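## Task

On the knob box, rotate each knob in row B so it points at the same mark as the corresponding knob in row A. Row A is the row closest to the side of the box that has the socket. Every other knob must end up pointing where it points now. A knob counts only if it stays in position once the robot lets go.

## Robot and tools

Robot: two 7-joint arms, left_arm and right_arm, each with a two-finger parallel gripper. These names do not tell you which side of a camera image an arm appears on.

Frame: one scene frame for both arms. The origin sits on the table top midway between the arms. +x points out over the table, +z points up, and left_arm is on the +y side. Positions are in metres. Orientations are quaternions written w, x, y, z. Gripper axes: the fingers extend along the gripper's +z and close along its x. The reported end_effector_position is the point between the pads, and the fingertips reach 17.5 mm past it. A pure rotation pivots about that point, which lies 25 mm from the last joint's axis toward the gripper's -y. Reported hand positions can be slightly off, more so at long reach.

The row (used by both motion tools): one flat list of 20 numbers covering both arms, even when only one moves. Numbers 1-10 are left_arm: x, y, z, qw, qx, qy, qz, then gripper position, force_limit, speed. Numbers 11-20 are the same for right_arm. x, y, z and the quaternion form an absolute target pose in the scene frame, not an offset. The three gripper numbers are each in [-1, 1]. position: +1 is fully open (50 mm gap), about -0.65 brings the pads together, and -1 means grip, closing until something blocks. force_limit per pad: about 20 N at -1, 102 N at 0, 185 N at +1, and actual force may run about 17 % higher. speed of the gap: 20 mm/s at -1, 85 at 0, 150 at +1. A 0 is a real command, so to keep a gripper unchanged resend its previous three numbers. A target more than 0.6 m from the arm's last reported position, measured along any gripper axis, is refused and nothing is sent. To hold an arm still, repeat the exact pose from the last result before it stopped, including the quaternion, in every call. To keep orientation while moving, keep sending your own target quaternion, not the slightly drifted reported one.

execute_actions: argument actions, a list with zero or one item, plus optional pictures (boolean; images are included by default). Empty list: just report the state. Action: {"rows": [...], "steps": n}, with 1 to 15 rows and steps up to 15 (default 15). Each step lasts 1/30 s and uses one row, and the last row repeats if steps outnumber rows. Wait: {"steps": n}, up to 300, counted from the previous result, so your thinking time is included.

move: argument target (one 20-number row) and optional speed in m/s, 0.002 to 0.5, default 0.25. Rotation is capped at twice that value in rad/s. Each gripper follows a straight line to its pose, taking the shorter rotation, and both paths finish together. They last 0.5 to 10 s and are cut off at 10 s even if short of target. The path begins once the robot is at rest, or after 3 s. Gripper numbers are applied at the start. There is no avoidance of obstacles or of the other arm, and the hand may lag, wander, or overshoot speed near full stretch. Faster motion and targets deeper past a contact mean harder impacts and pushes. The result has a "move:" line with the ending (done, off_target, moving, held, fault), any limits (paced = target was clipped; held = some steps were blocked, after which the arm may jump fast) and each gripper's distance to its pose. If only one arm is named, the other finished fine.

wait: argument seconds, 0 to 10. Nothing new is commanded.

zoom_image: camera (cam_high, cam_low, cam_left_wrist, cam_right_wrist, each 672x504) and region [x0, y0, x1, y1] in pixels from the top-left, at most 504 by 504. Gives a closer look at that camera's latest image.

finished_scene: argument scene, the number of the current scene. Replying without any tool call ends everything.

Control behaviour: every step the commanded pose is clamped to within 70 mm and 16 degrees of the measured pose, and inverse kinematics favours position over orientation. After an action ends, an arm continues only to its last clamped pose, so long reaches need several calls. Check the result and send the remainder. Joints accelerate and stop in a coordinated way. Elbows never fully straighten.

Result lines: the state line left_arm: ... | right_arm: ... with each gripper's position and quaternion. A Hand target line shows the pose each arm is currently heading to. A pose unreachable line means the clearance check altered or blocked that arm's command. HELD marks steps where your command was not fully sent. object_status: 0 moving, 1 blocked while opening, 2 blocked while closing (a real grip), 3 at the requested opening or pads touching (usually nothing held). position_measured counts give the gap as roughly (250 - counts) x 0.202 mm. A new position number resets status to 0 until the fingers stop. A new force_limit or speed applies only when position changes by at least 0.01. A lost or loosened grip recloses automatically unless it was made at force_limit -1, in which case status stays 2 anyway. Gripping a fixed object off-centre slowly loses grip force. To grip more gently, open first.

Faults and limits: joint torque reaching its limit (50.7 N m for waist, shoulder, upper arm roll and elbow; 31.9 for forearm roll, wrist pitch and wrist roll) freezes that arm for 10 s and drops the rest of the call. Motors warm up under load: MOTOR HOT appears at 60 °C, and at 75 °C an OVER-TEMPERATURE FAULT makes the arm sag. Joint ranges in rad: waist, upper arm roll, forearm roll and wrist roll ±6.283; shoulder ±2.250; elbow ±2.580; wrist pitch ±2.100.

Avoid: knocking anything off the table, which fails the task. Also avoid arms colliding or pushing on each other, fast impacts, heavy pressing on the box, and knobs slipping back after release. Turn knobs gently and confirm in the images that they stay set and that untouched knobs still point where they did.

Each tool is called after "Call:" by a JSON object that holds its "method" and its "body".

## Session

Call:
{"method": "execute_actions", "body": {"actions": []}}

Scene clock: 0.00 s of 8400.00 s.
left_arm: end_effector_position=(+0.0725, +0.4659, +0.3668) position_measured=3 object_status=3 end_effector_quat_wxyz=(+0.239, -0.163, +0.911, -0.293) | right_arm: end_effector_position=(+0.4224, +0.1366, +0.3666) position_measured=3 object_status=3 end_effector_quat_wxyz=(+0.322, +0.835, +0.243, +0.375)
Joint positions: left_arm=[-1.752  0.146 -0.234  1.796  0.258  1.948  1.362] | right_arm=[-1.733  0.809  0.665  0.978  0.576  1.42  -0.591]
Joint velocities: left_arm=[ 0.  0. -0.  0. -0. -0.  0.] | right_arm=[-0.    -0.     0.    -0.     0.    -0.002  0.   ]
Hand target (left_arm): +0.073, +0.466, +0.367; +0.239, -0.163, +0.911, -0.293
Hand target (right_arm): +0.422, +0.137, +0.367; +0.322, +0.835, +0.243, +0.375

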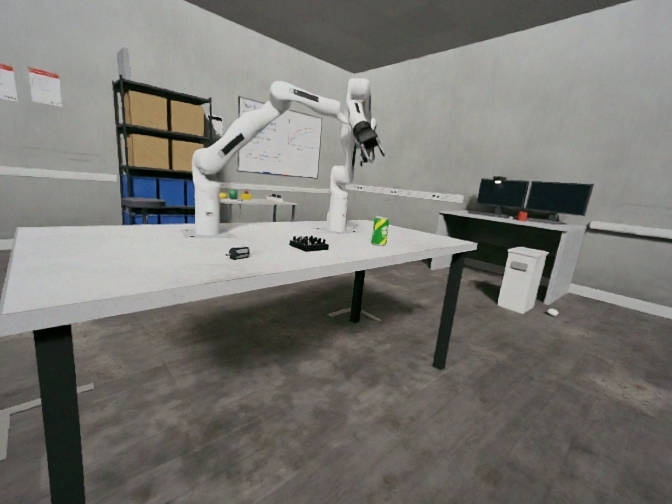

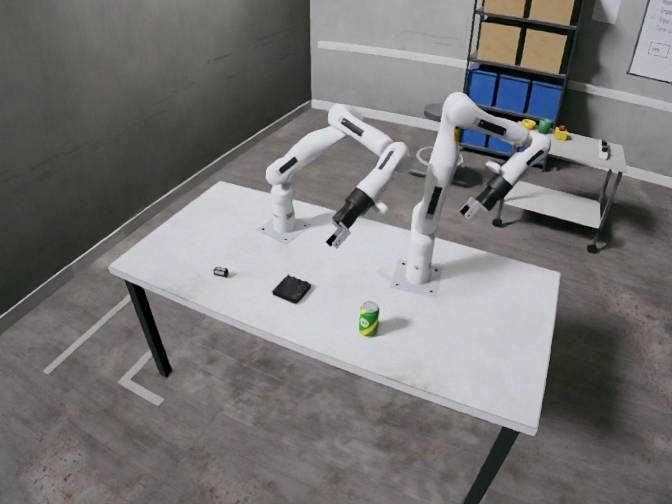

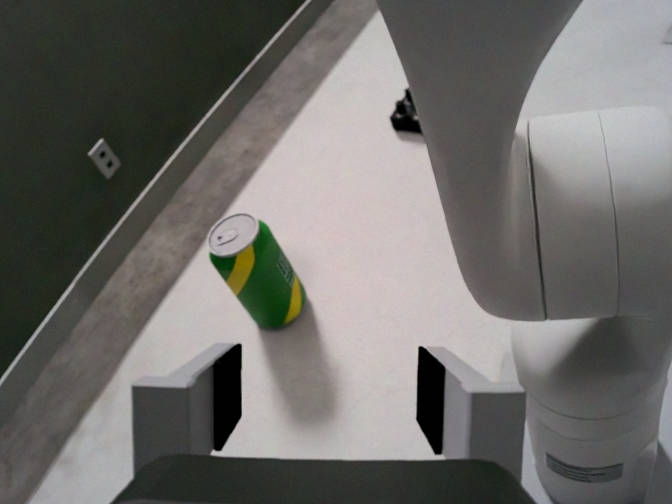

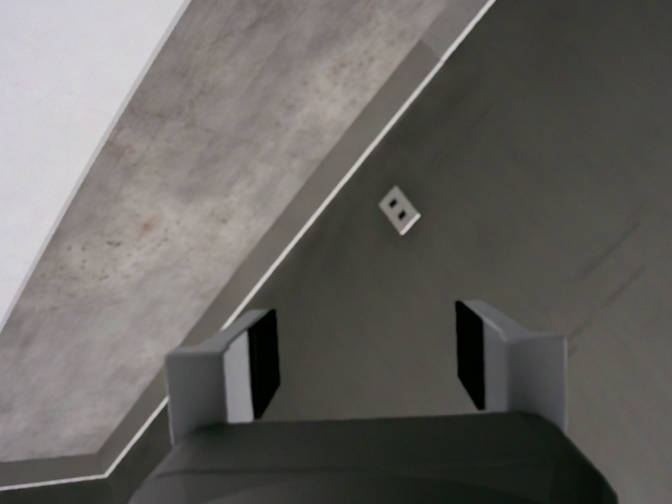

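Call:
{"method": "move", "body": {"target": [0.0725,0.4659,0.3668,0.239,-0.163,0.911,-0.293,1,0,0, 0.33,-0.07,0.17,0,0.7071,-0.7071,0,1,0,0], "speed": 0.3}}

Scene clock: 10.90 s of 8400.00 s.
left_arm: end_effector_position=(+0.0725, +0.4659, +0.3668) position_measured=3 object_status=3 end_effector_quat_wxyz=(+0.239, -0.163, +0.911, -0.293) | right_arm: end_effector_position=(+0.3298, -0.0696, +0.1697) position_measured=3 object_status=3 end_effector_quat_wxyz=(+0.001, +0.708, -0.706, -0.001)
Joint positions: left_arm=[-1.752  0.146 -0.234  1.796  0.258  1.948  1.362] | right_arm=[-1.481  0.49   0.843  1.804 -0.421  1.04  -1.872]
Joint velocities: left_arm=[ 0.001 -0.001  0.001  0.001 -0.    -0.    -0.001] | right_arm=[ 0.001 -0.006  0.003  0.002 -0.002  0.001  0.002]
Hand target (left_arm): +0.072, +0.466, +0.367; +0.239, -0.163, +0.911, -0.293
Hand target (right_arm): +0.330, -0.070, +0.170; +0.001, +0.708, -0.706, -0.001
Off the commanded pose (left_arm): 0.000 m, 0 deg.
Off the commanded pose (right_arm): 0.001 m, 0 deg.
After step 90, 3.73 s passed at rest.
move: done

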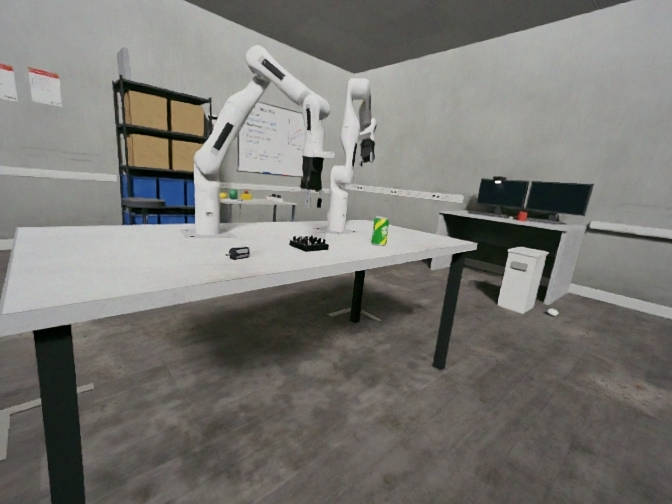

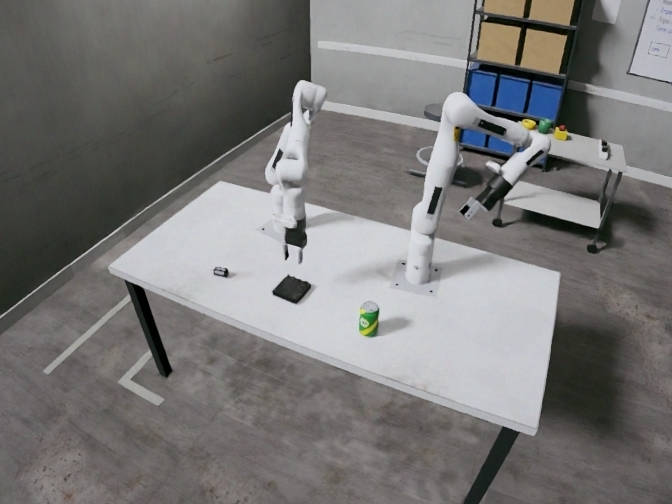

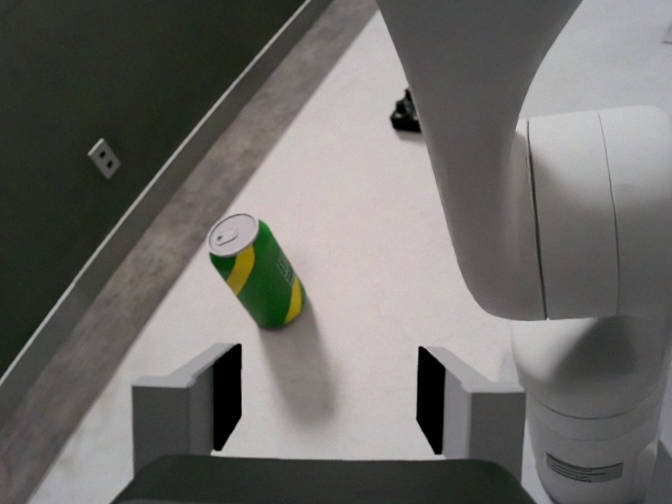

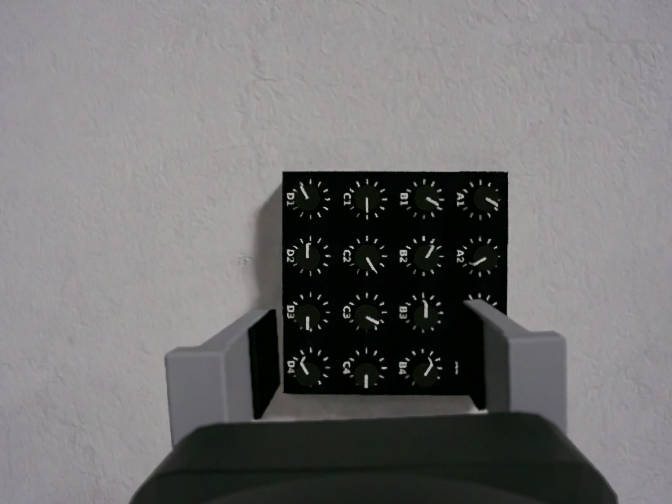

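Call:
{"method": "move", "body": {"target": [0.0725,0.4659,0.3668,0.239,-0.163,0.911,-0.293,1,0,0, 0.29,-0.085,0.13,0,0.7071,-0.7071,0,1,0,0], "speed": 0.2}}

Call:
{"method": "zoom_image", "body": {"camera": "cam_right_wrist", "region": [220, 30, 520, 330]}}

Scene clock: 17.43 s of 8400.00 s.
left_arm: end_effector_position=(+0.0725, +0.4659, +0.3668) position_measured=3 object_status=3 end_effector_quat_wxyz=(+0.239, -0.163, +0.911, -0.293) | right_arm: end_effector_position=(+0.2901, -0.0852, +0.1300) position_measured=3 object_status=3 end_effector_quat_wxyz=(+0.000, +0.707, -0.707, +0.000)
Joint positions: left_arm=[-1.752  0.146 -0.234  1.796  0.258  1.948  1.362] | right_arm=[-1.539  0.47   0.825  1.995 -0.451  0.867 -1.865]
Joint velocities: left_arm=[-0.     0.001  0.     0.001  0.     0.     0.   ] | right_arm=[-0.002 -0.003 -0.     0.001  0.001 -0.    -0.001]
Hand target (left_arm): +0.073, +0.466, +0.367; +0.239, -0.163, +0.911, -0.293
Hand target (right_arm): +0.290, -0.085, +0.130; -0.000, +0.707, -0.707, +0.000
Off the commanded pose (left_arm): 0.000 m, 0 deg.
Off the commanded pose (right_arm): 0.000 m, 0 deg.
After step 90, 2.77 s passed at rest.
move: done

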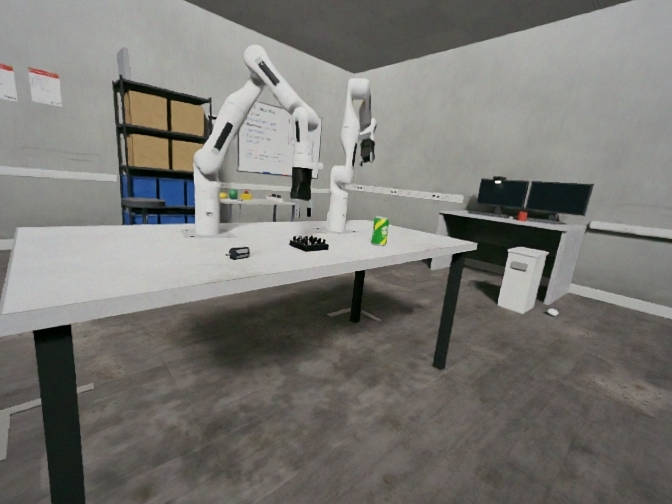

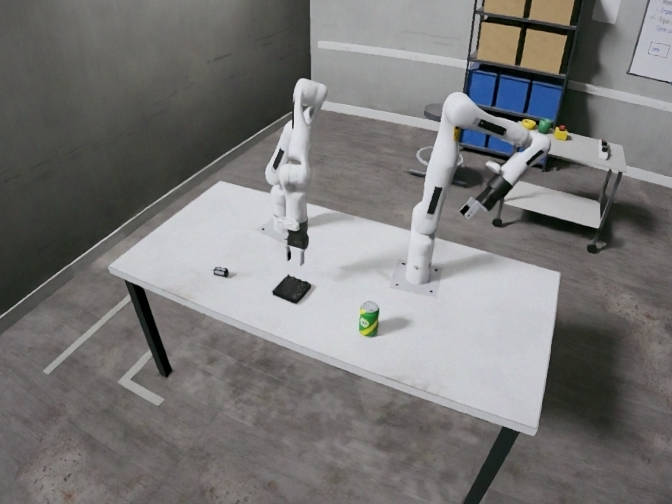

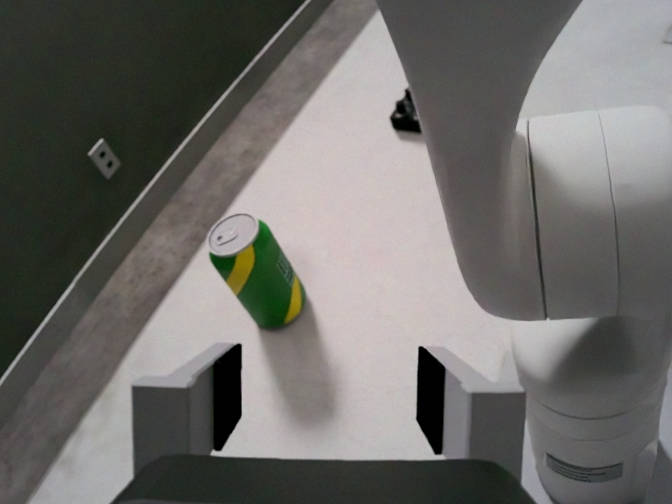

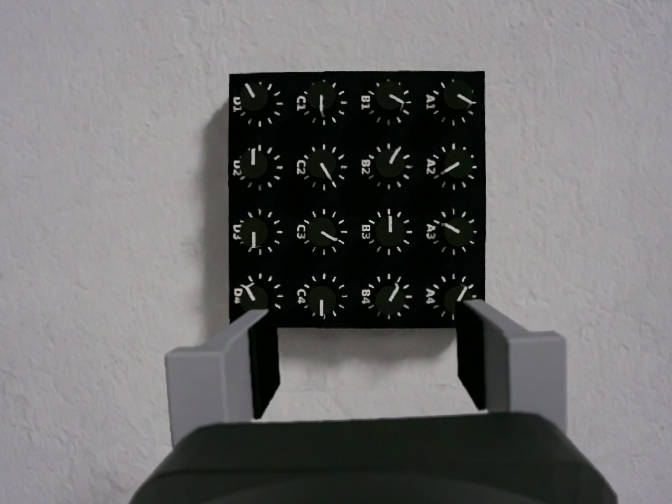

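Region (220, 30, 520, 330) of cam_right_wrist's 672x504 image, scaled by 1.680.

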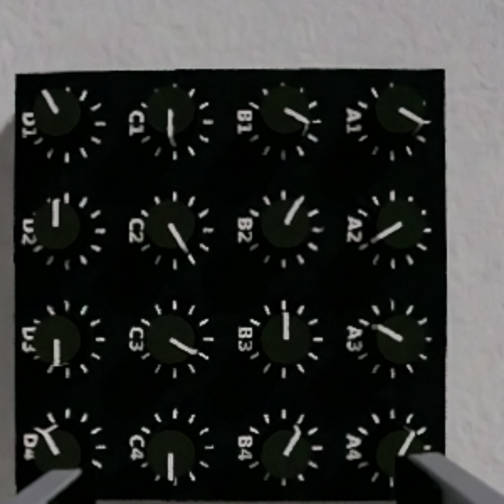

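Call:
{"method": "move", "body": {"target": [0.0725,0.4659,0.3668,0.239,-0.163,0.911,-0.293,1,0,0, 0.323,-0.0942,0.060,0,0.7071,-0.7071,0,0.05,-0.9,-0.5], "speed": 0.1}}

Call:
{"method": "zoom_image", "body": {"camera": "cam_right_wrist", "region": [240, 200, 490, 420]}}

Scene clock: 29.80 s of 8400.00 s.
left_arm: end_effector_position=(+0.0725, +0.4659, +0.3668) position_measured=3 object_status=3 end_effector_quat_wxyz=(+0.239, -0.163, +0.911, -0.293) | right_arm: end_effector_position=(+0.3228, -0.0935, +0.0602) position_measured=145 object_status=3 end_effector_quat_wxyz=(-0.000, +0.708, -0.707, -0.000)
Joint positions: left_arm=[-1.752  0.146 -0.234  1.796  0.258  1.948  1.362] | right_arm=[-1.341  0.632  0.685  2.009 -0.61   0.712 -1.669]
Joint velocities: left_arm=[-0.     0.001  0.001  0.001 -0.001 -0.    -0.   ] | right_arm=[ 0.01   0.005  0.005  0.    -0.002  0.     0.003]
Hand target (left_arm): +0.073, +0.466, +0.367; +0.239, -0.163, +0.911, -0.293
Hand target (right_arm): +0.323, -0.094, +0.060; -0.000, +0.707, -0.707, -0.000
Off the commanded pose (left_arm): 0.000 m, 0 deg.
Off the commanded pose (right_arm): 0.001 m, 0 deg.
After step 90, 8.30 s passed at rest.
move: done

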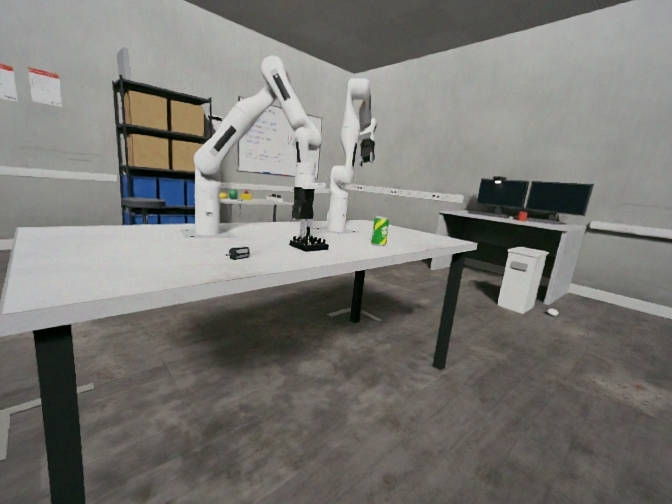

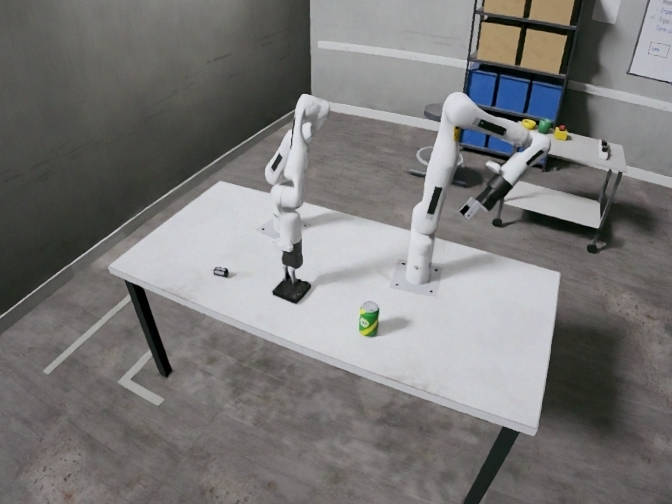

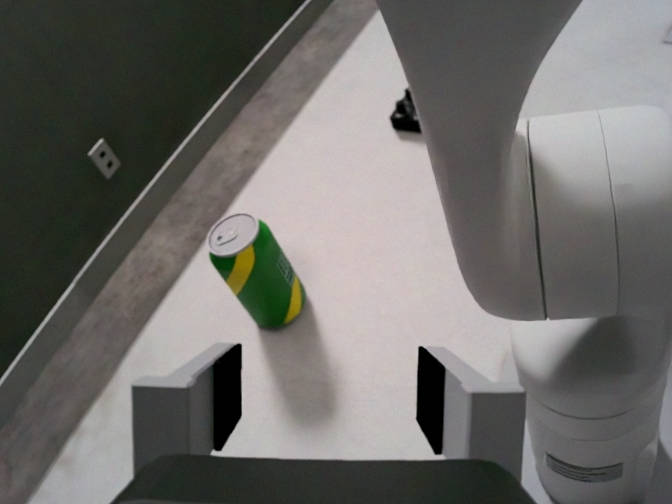

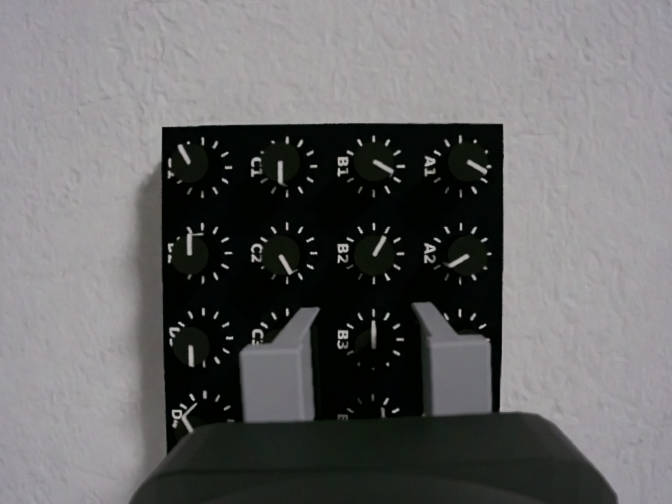

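Region (240, 200, 490, 420) of cam_right_wrist's 672x504 image, scaled by 2.016; it fills the top 444 rows of this view, and the rest is white.

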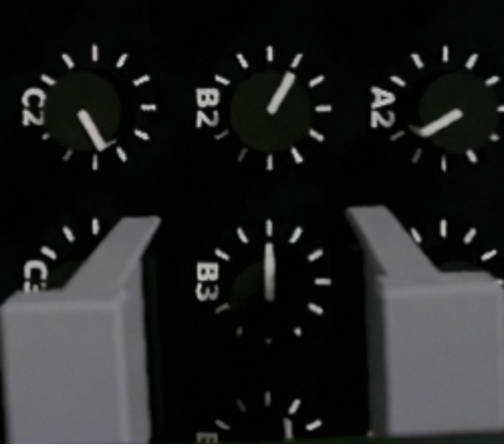

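Call:
{"method": "move", "body": {"target": [0.0725,0.4659,0.3668,0.239,-0.163,0.911,-0.293,1,0,0, 0.319,-0.0951,0.050,0,0.7071,-0.7071,0,0.05,-0.9,-0.5], "speed": 0.02}}

Call:
{"method": "zoom_image", "body": {"camera": "cam_right_wrist", "region": [240, 200, 490, 420]}}

Scene clock: 42.10 s of 8400.00 s.
left_arm: end_effector_position=(+0.0725, +0.4659, +0.3668) position_measured=3 object_status=3 end_effector_quat_wxyz=(+0.239, -0.163, +0.911, -0.293) | right_arm: end_effector_position=(+0.3190, -0.0950, +0.0500) position_measured=145 object_status=3 end_effector_quat_wxyz=(-0.000, +0.707, -0.707, -0.000)
Joint positions: left_arm=[-1.752  0.146 -0.234  1.796  0.258  1.948  1.362] | right_arm=[-1.332  0.645  0.664  2.029 -0.632  0.679 -1.653]
Joint velocities: left_arm=[ 0.  0. -0. -0.  0. -0.  0.] | right_arm=[ 0.001  0.002  0.001  0.001 -0.    -0.     0.   ]
Hand target (left_arm): +0.073, +0.466, +0.367; +0.239, -0.163, +0.911, -0.293
Hand target (right_arm): +0.319, -0.095, +0.050; -0.000, +0.707, -0.707, -0.000
Off the commanded pose (left_arm): 0.000 m, 0 deg.
Off the commanded pose (right_arm): 0.000 m, 0 deg.
After step 90, 8.53 s passed at rest.
move: done

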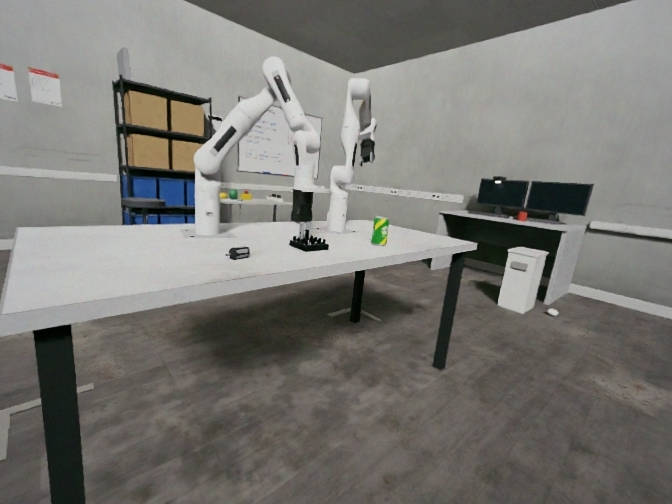

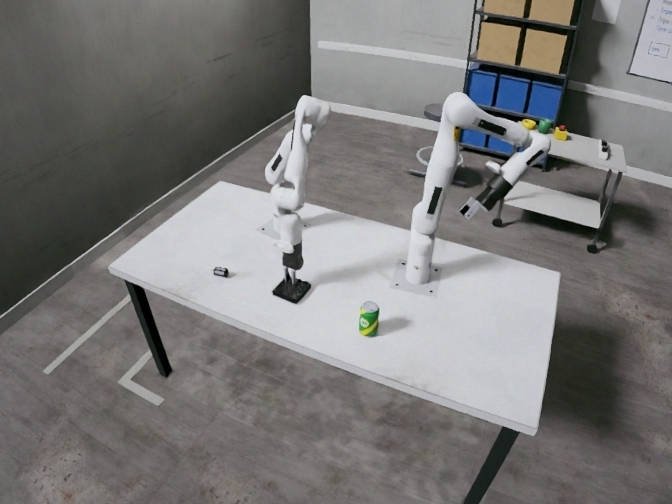

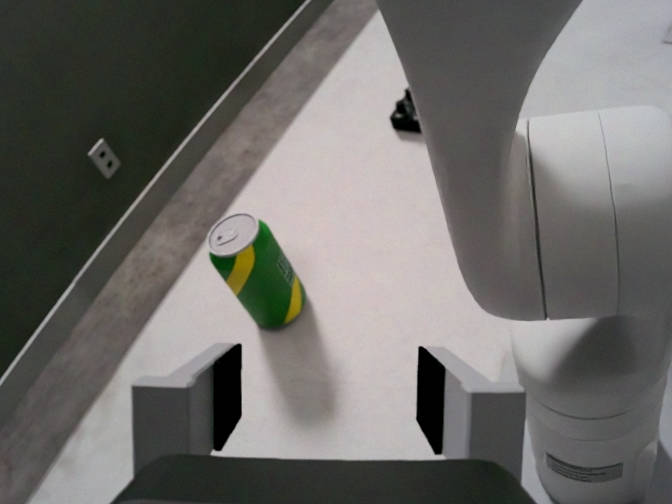

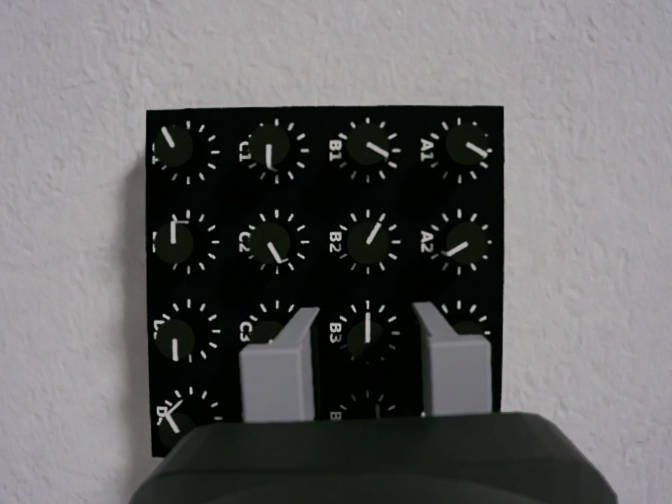

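Region (240, 200, 490, 420) of cam_right_wrist's 672x504 image, scaled by 2.016; it fills the top 444 rows of this view, and the rest is white.

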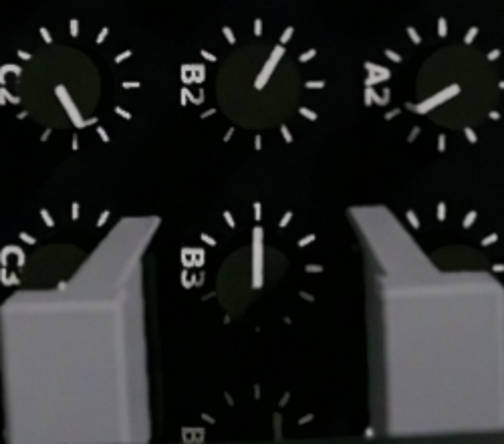

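Centered at (368, 342). Descend, grip, turn 60° CCW.

Call:
{"method": "move", "body": {"target": [0.0725,0.4659,0.3668,0.239,-0.163,0.911,-0.293,1,0,0, 0.3188,-0.0951,0.040,0,0.7071,-0.7071,0,0.05,-0.9,-0.5], "speed": 0.015}}

Call:
{"method": "execute_actions", "body": {"actions": [{"rows":[[0.0725,0.4659,0.3668,0.239,-0.163,0.911,-0.293,1,0,0, 0.3188,-0.0951,0.040,0,0.7071,-0.7071,0,-1,-0.9,-1]],"steps":15}], "pictures": false}}

Call:
{"method": "execute_actions", "body": {"actions": [{"steps":12}], "pictures": false}}

Call:
{"method": "move", "body": {"target": [0.0725,0.4659,0.3668,0.239,-0.163,0.911,-0.293,1,0,0, 0.3188,-0.0951,0.040,0,0.9659,-0.2588,0,-1,-0.9,-1], "speed": 0.22}}

Scene clock: 53.07 s of 8400.00 s.
left_arm: end_effector_position=(+0.0725, +0.4659, +0.3668) position_measured=3 object_status=3 end_effector_quat_wxyz=(+0.239, -0.163, +0.911, -0.293) | right_arm: end_effector_position=(+0.3189, -0.0949, +0.0405) position_measured=145 object_status=3 end_effector_quat_wxyz=(-0.000, +0.707, -0.707, -0.000)
Joint positions: left_arm=[-1.752  0.146 -0.234  1.796  0.258  1.948  1.362] | right_arm=[-1.316  0.663  0.642  2.037 -0.653  0.652 -1.635]
Joint velocities: left_arm=[ 0.     0.001 -0.001 -0.001  0.001 -0.    -0.   ] | right_arm=[ 0.001  0.001 -0.001 -0.    -0.     0.     0.001]
Hand target (left_arm): +0.073, +0.466, +0.367; +0.239, -0.163, +0.911, -0.293
Hand target (right_arm): +0.319, -0.095, +0.040; -0.000, +0.707, -0.707, -0.000
Off the commanded pose (left_arm): 0.000 m, 0 deg.
Off the commanded pose (right_arm): 0.001 m, 0 deg.
After step 90, 7.07 s passed at rest.
move: done

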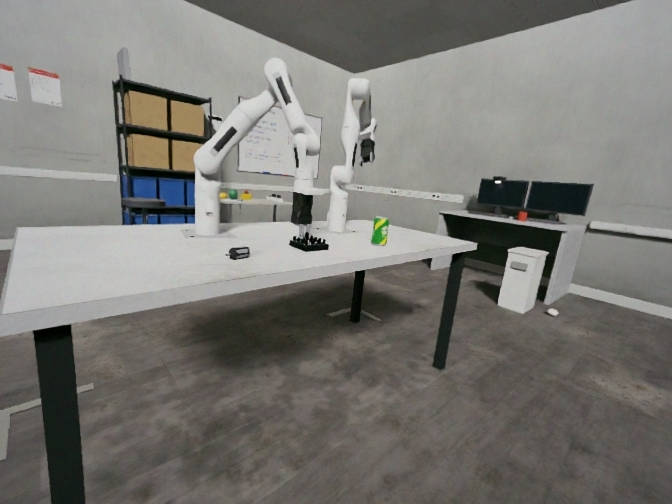

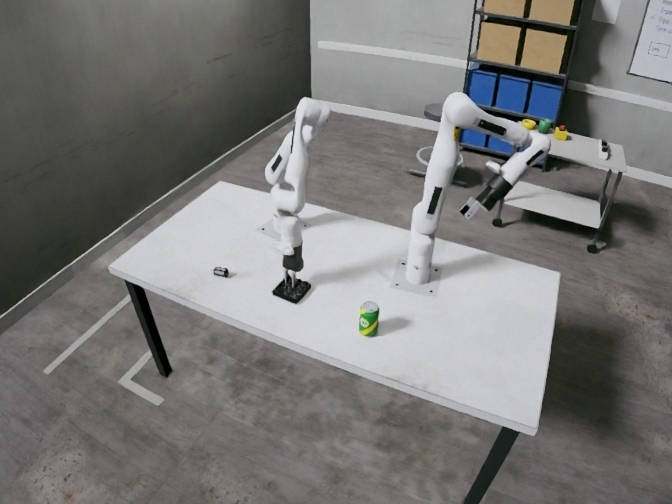

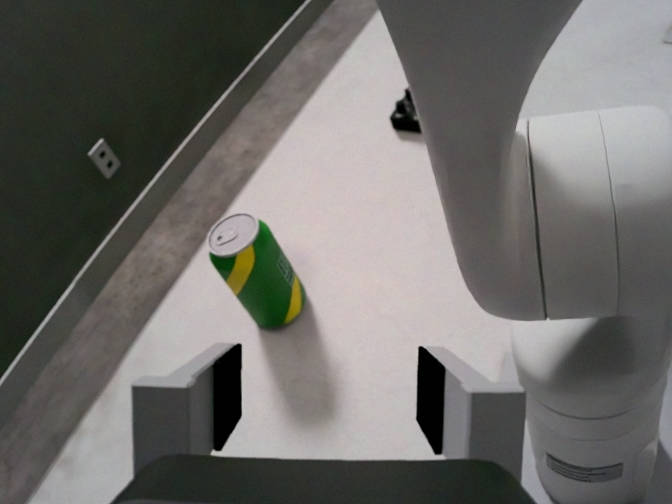

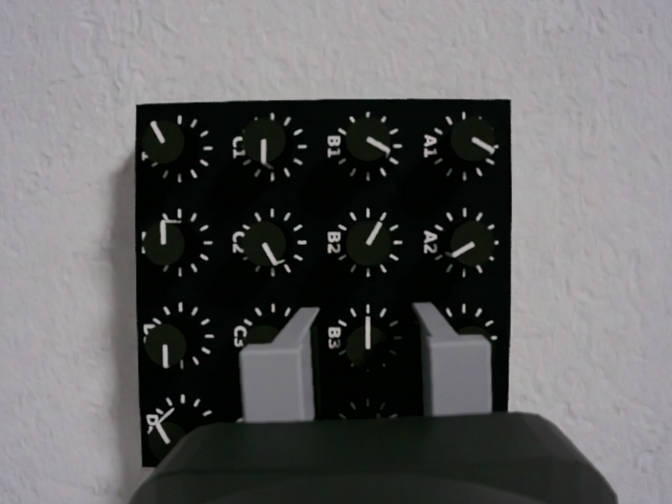

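Scene clock: 53.57 s of 8400.00 s.
left_arm: end_effector_position=(+0.0725, +0.4659, +0.3668) position_measured=3 object_status=3 end_effector_quat_wxyz=(+0.239, -0.163, +0.911, -0.293) | right_arm: end_effector_position=(+0.3193, -0.0952, +0.0405) position_measured=193 object_status=0 end_effector_quat_wxyz=(-0.001, +0.707, -0.707, +0.000)
Joint positions: left_arm=[-1.752  0.146 -0.234  1.796  0.258  1.948  1.362] | right_arm=[-1.316  0.663  0.642  2.037 -0.653  0.652 -1.635]
Joint velocities: left_arm=[-0.    -0.001  0.001  0.    -0.     0.     0.001] | right_arm=[ 0.001  0.001 -0.     0.     0.002  0.001 -0.   ]
Hand target (left_arm): +0.073, +0.466, +0.367; +0.239, -0.163, +0.911, -0.293
Hand target (right_arm): +0.319, -0.095, +0.040; +0.000, +0.707, -0.707, +0.000
Off the commanded pose (left_arm): 0.000 m, 0 deg.
Off the commanded pose (right_arm): 0.001 m, 0 deg.
Steps of this call (steps 1 to 15: all 15 steps of this action). Readings (end_effector_position | what the end effector reports):
1: left_arm (+0.0725, +0.4659, +0.3668) | right_arm (+0.3189, -0.0950, +0.0405) | left_arm position_measured=3 object_status=3 | right_arm position_measured=147 object_status=0
2: left_arm (+0.0725, +0.4659, +0.3668) | right_arm (+0.3190, -0.0950, +0.0405) | left_arm position_measured=3 object_status=3 | right_arm position_measured=151 object_status=0
4: left_arm (+0.0725, +0.4659, +0.3668) | right_arm (+0.3191, -0.0951, +0.0405) | left_arm position_measured=3 object_status=3 | right_arm position_measured=157 object_status=0
8: left_arm (+0.0725, +0.4659, +0.3668) | right_arm (+0.3192, -0.0952, +0.0405) | left_arm position_measured=3 object_status=3 | right_arm position_measured=170 object_status=0
15: the state above

Scene clock: 53.97 s of 8400.00 s.
left_arm: end_effector_position=(+0.0725, +0.4659, +0.3668) position_measured=3 object_status=3 end_effector_quat_wxyz=(+0.239, -0.163, +0.911, -0.293) | right_arm: end_effector_position=(+0.3193, -0.0952, +0.0405) position_measured=197 object_status=2 end_effector_quat_wxyz=(-0.001, +0.707, -0.707, +0.000)
Joint positions: left_arm=[-1.752  0.146 -0.234  1.796  0.258  1.948  1.362] | right_arm=[-1.316  0.663  0.642  2.037 -0.653  0.652 -1.635]
Joint velocities: left_arm=[-0.    -0.     0.001  0.     0.001  0.     0.   ] | right_arm=[ 0.    -0.001 -0.001 -0.     0.     0.001 -0.   ]
Hand target (left_arm): +0.073, +0.466, +0.367; +0.239, -0.163, +0.911, -0.293
Hand target (right_arm): +0.319, -0.095, +0.040; +0.000, +0.707, -0.707, +0.000
Off the commanded pose (left_arm): 0.000 m, 0 deg.
Off the commanded pose (right_arm): 0.001 m, 0 deg.
Steps of this call (steps 1 to 12: nothing new was sent). Readings (end_effector_position | what the end effector reports):
1: left_arm (+0.0725, +0.4659, +0.3668) | right_arm (+0.3193, -0.0952, +0.0405) | left_arm position_measured=3 object_status=3 | right_arm position_measured=197 object_status=0
2: left_arm (+0.0725, +0.4659, +0.3668) | right_arm (+0.3193, -0.0952, +0.0405) | left_arm position_measured=3 object_status=3 | right_arm position_measured=197 object_status=0
4: left_arm (+0.0725, +0.4659, +0.3668) | right_arm (+0.3193, -0.0952, +0.0405) | left_arm position_measured=3 object_status=3 | right_arm position_measured=197 object_status=0
8: left_arm (+0.0725, +0.4659, +0.3668) | right_arm (+0.3193, -0.0952, +0.0405) | left_arm position_measured=3 object_status=3 | right_arm position_measured=197 object_status=2
12: the state above

Scene clock: 56.90 s of 8400.00 s.
left_arm: end_effector_position=(+0.0725, +0.4659, +0.3668) position_measured=3 object_status=3 end_effector_quat_wxyz=(+0.239, -0.163, +0.911, -0.293) | right_arm: end_effector_position=(+0.3200, -0.0966, +0.0404) position_measured=197 object_status=2 end_effector_quat_wxyz=(+0.000, +0.966, -0.260, +0.001)
Joint positions: left_arm=[-1.752  0.146 -0.234  1.796  0.258  1.948  1.362] | right_arm=[-1.054  0.593  0.346  2.037 -0.357  0.568 -0.812]
Joint velocities: left_arm=[-0.     0.001  0.001  0.001  0.    -0.     0.   ] | right_arm=[ 0.004 -0.001 -0.002 -0.001 -0.002  0.002  0.001]
Hand target (left_arm): +0.073, +0.466, +0.367; +0.239, -0.163, +0.911, -0.293
Hand target (right_arm): +0.319, -0.095, +0.040; +0.000, +0.966, -0.259, -0.000
Off the commanded pose (left_arm): 0.000 m, 0 deg.
Off the commanded pose (right_arm): 0.002 m, 0 deg.
move: done

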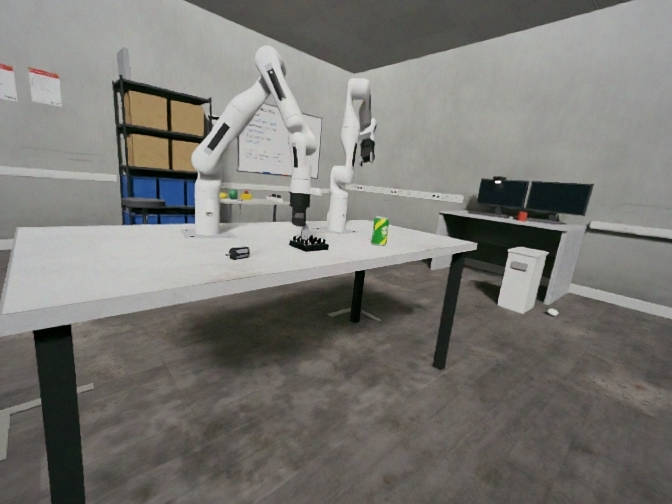

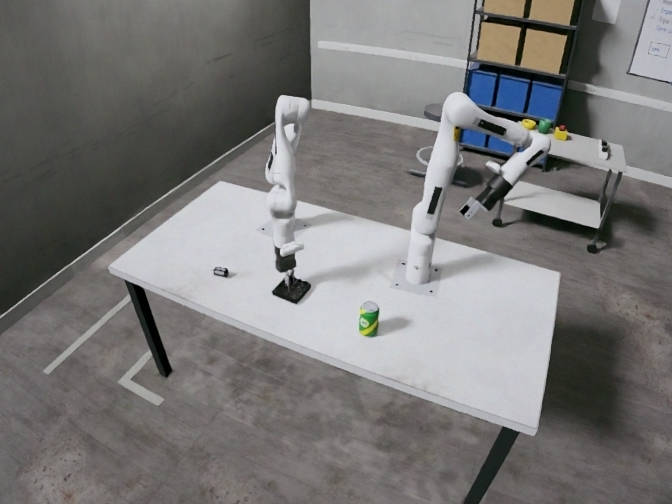

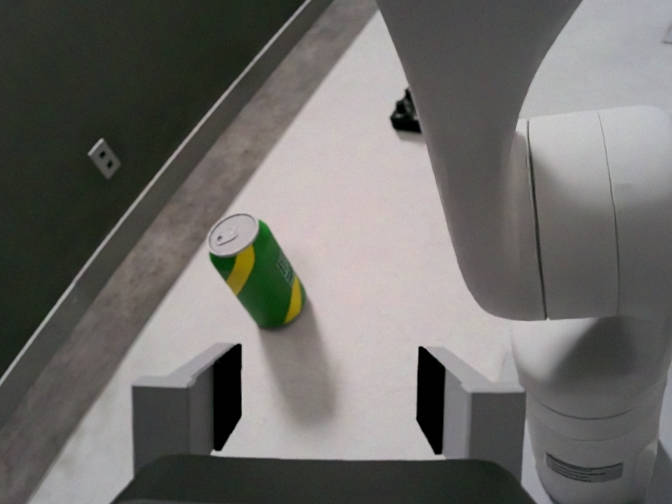

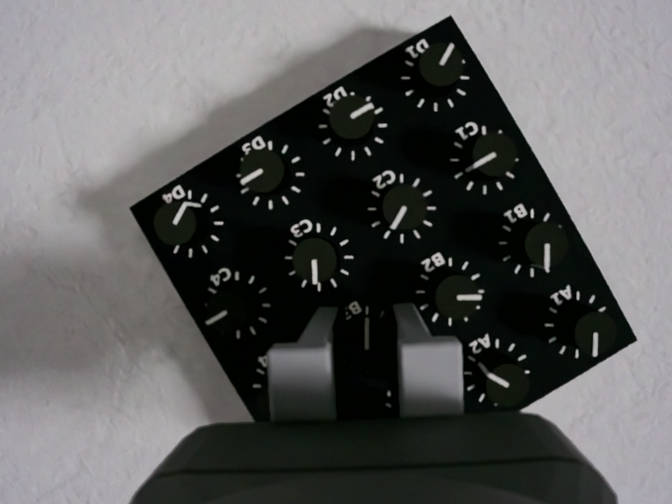

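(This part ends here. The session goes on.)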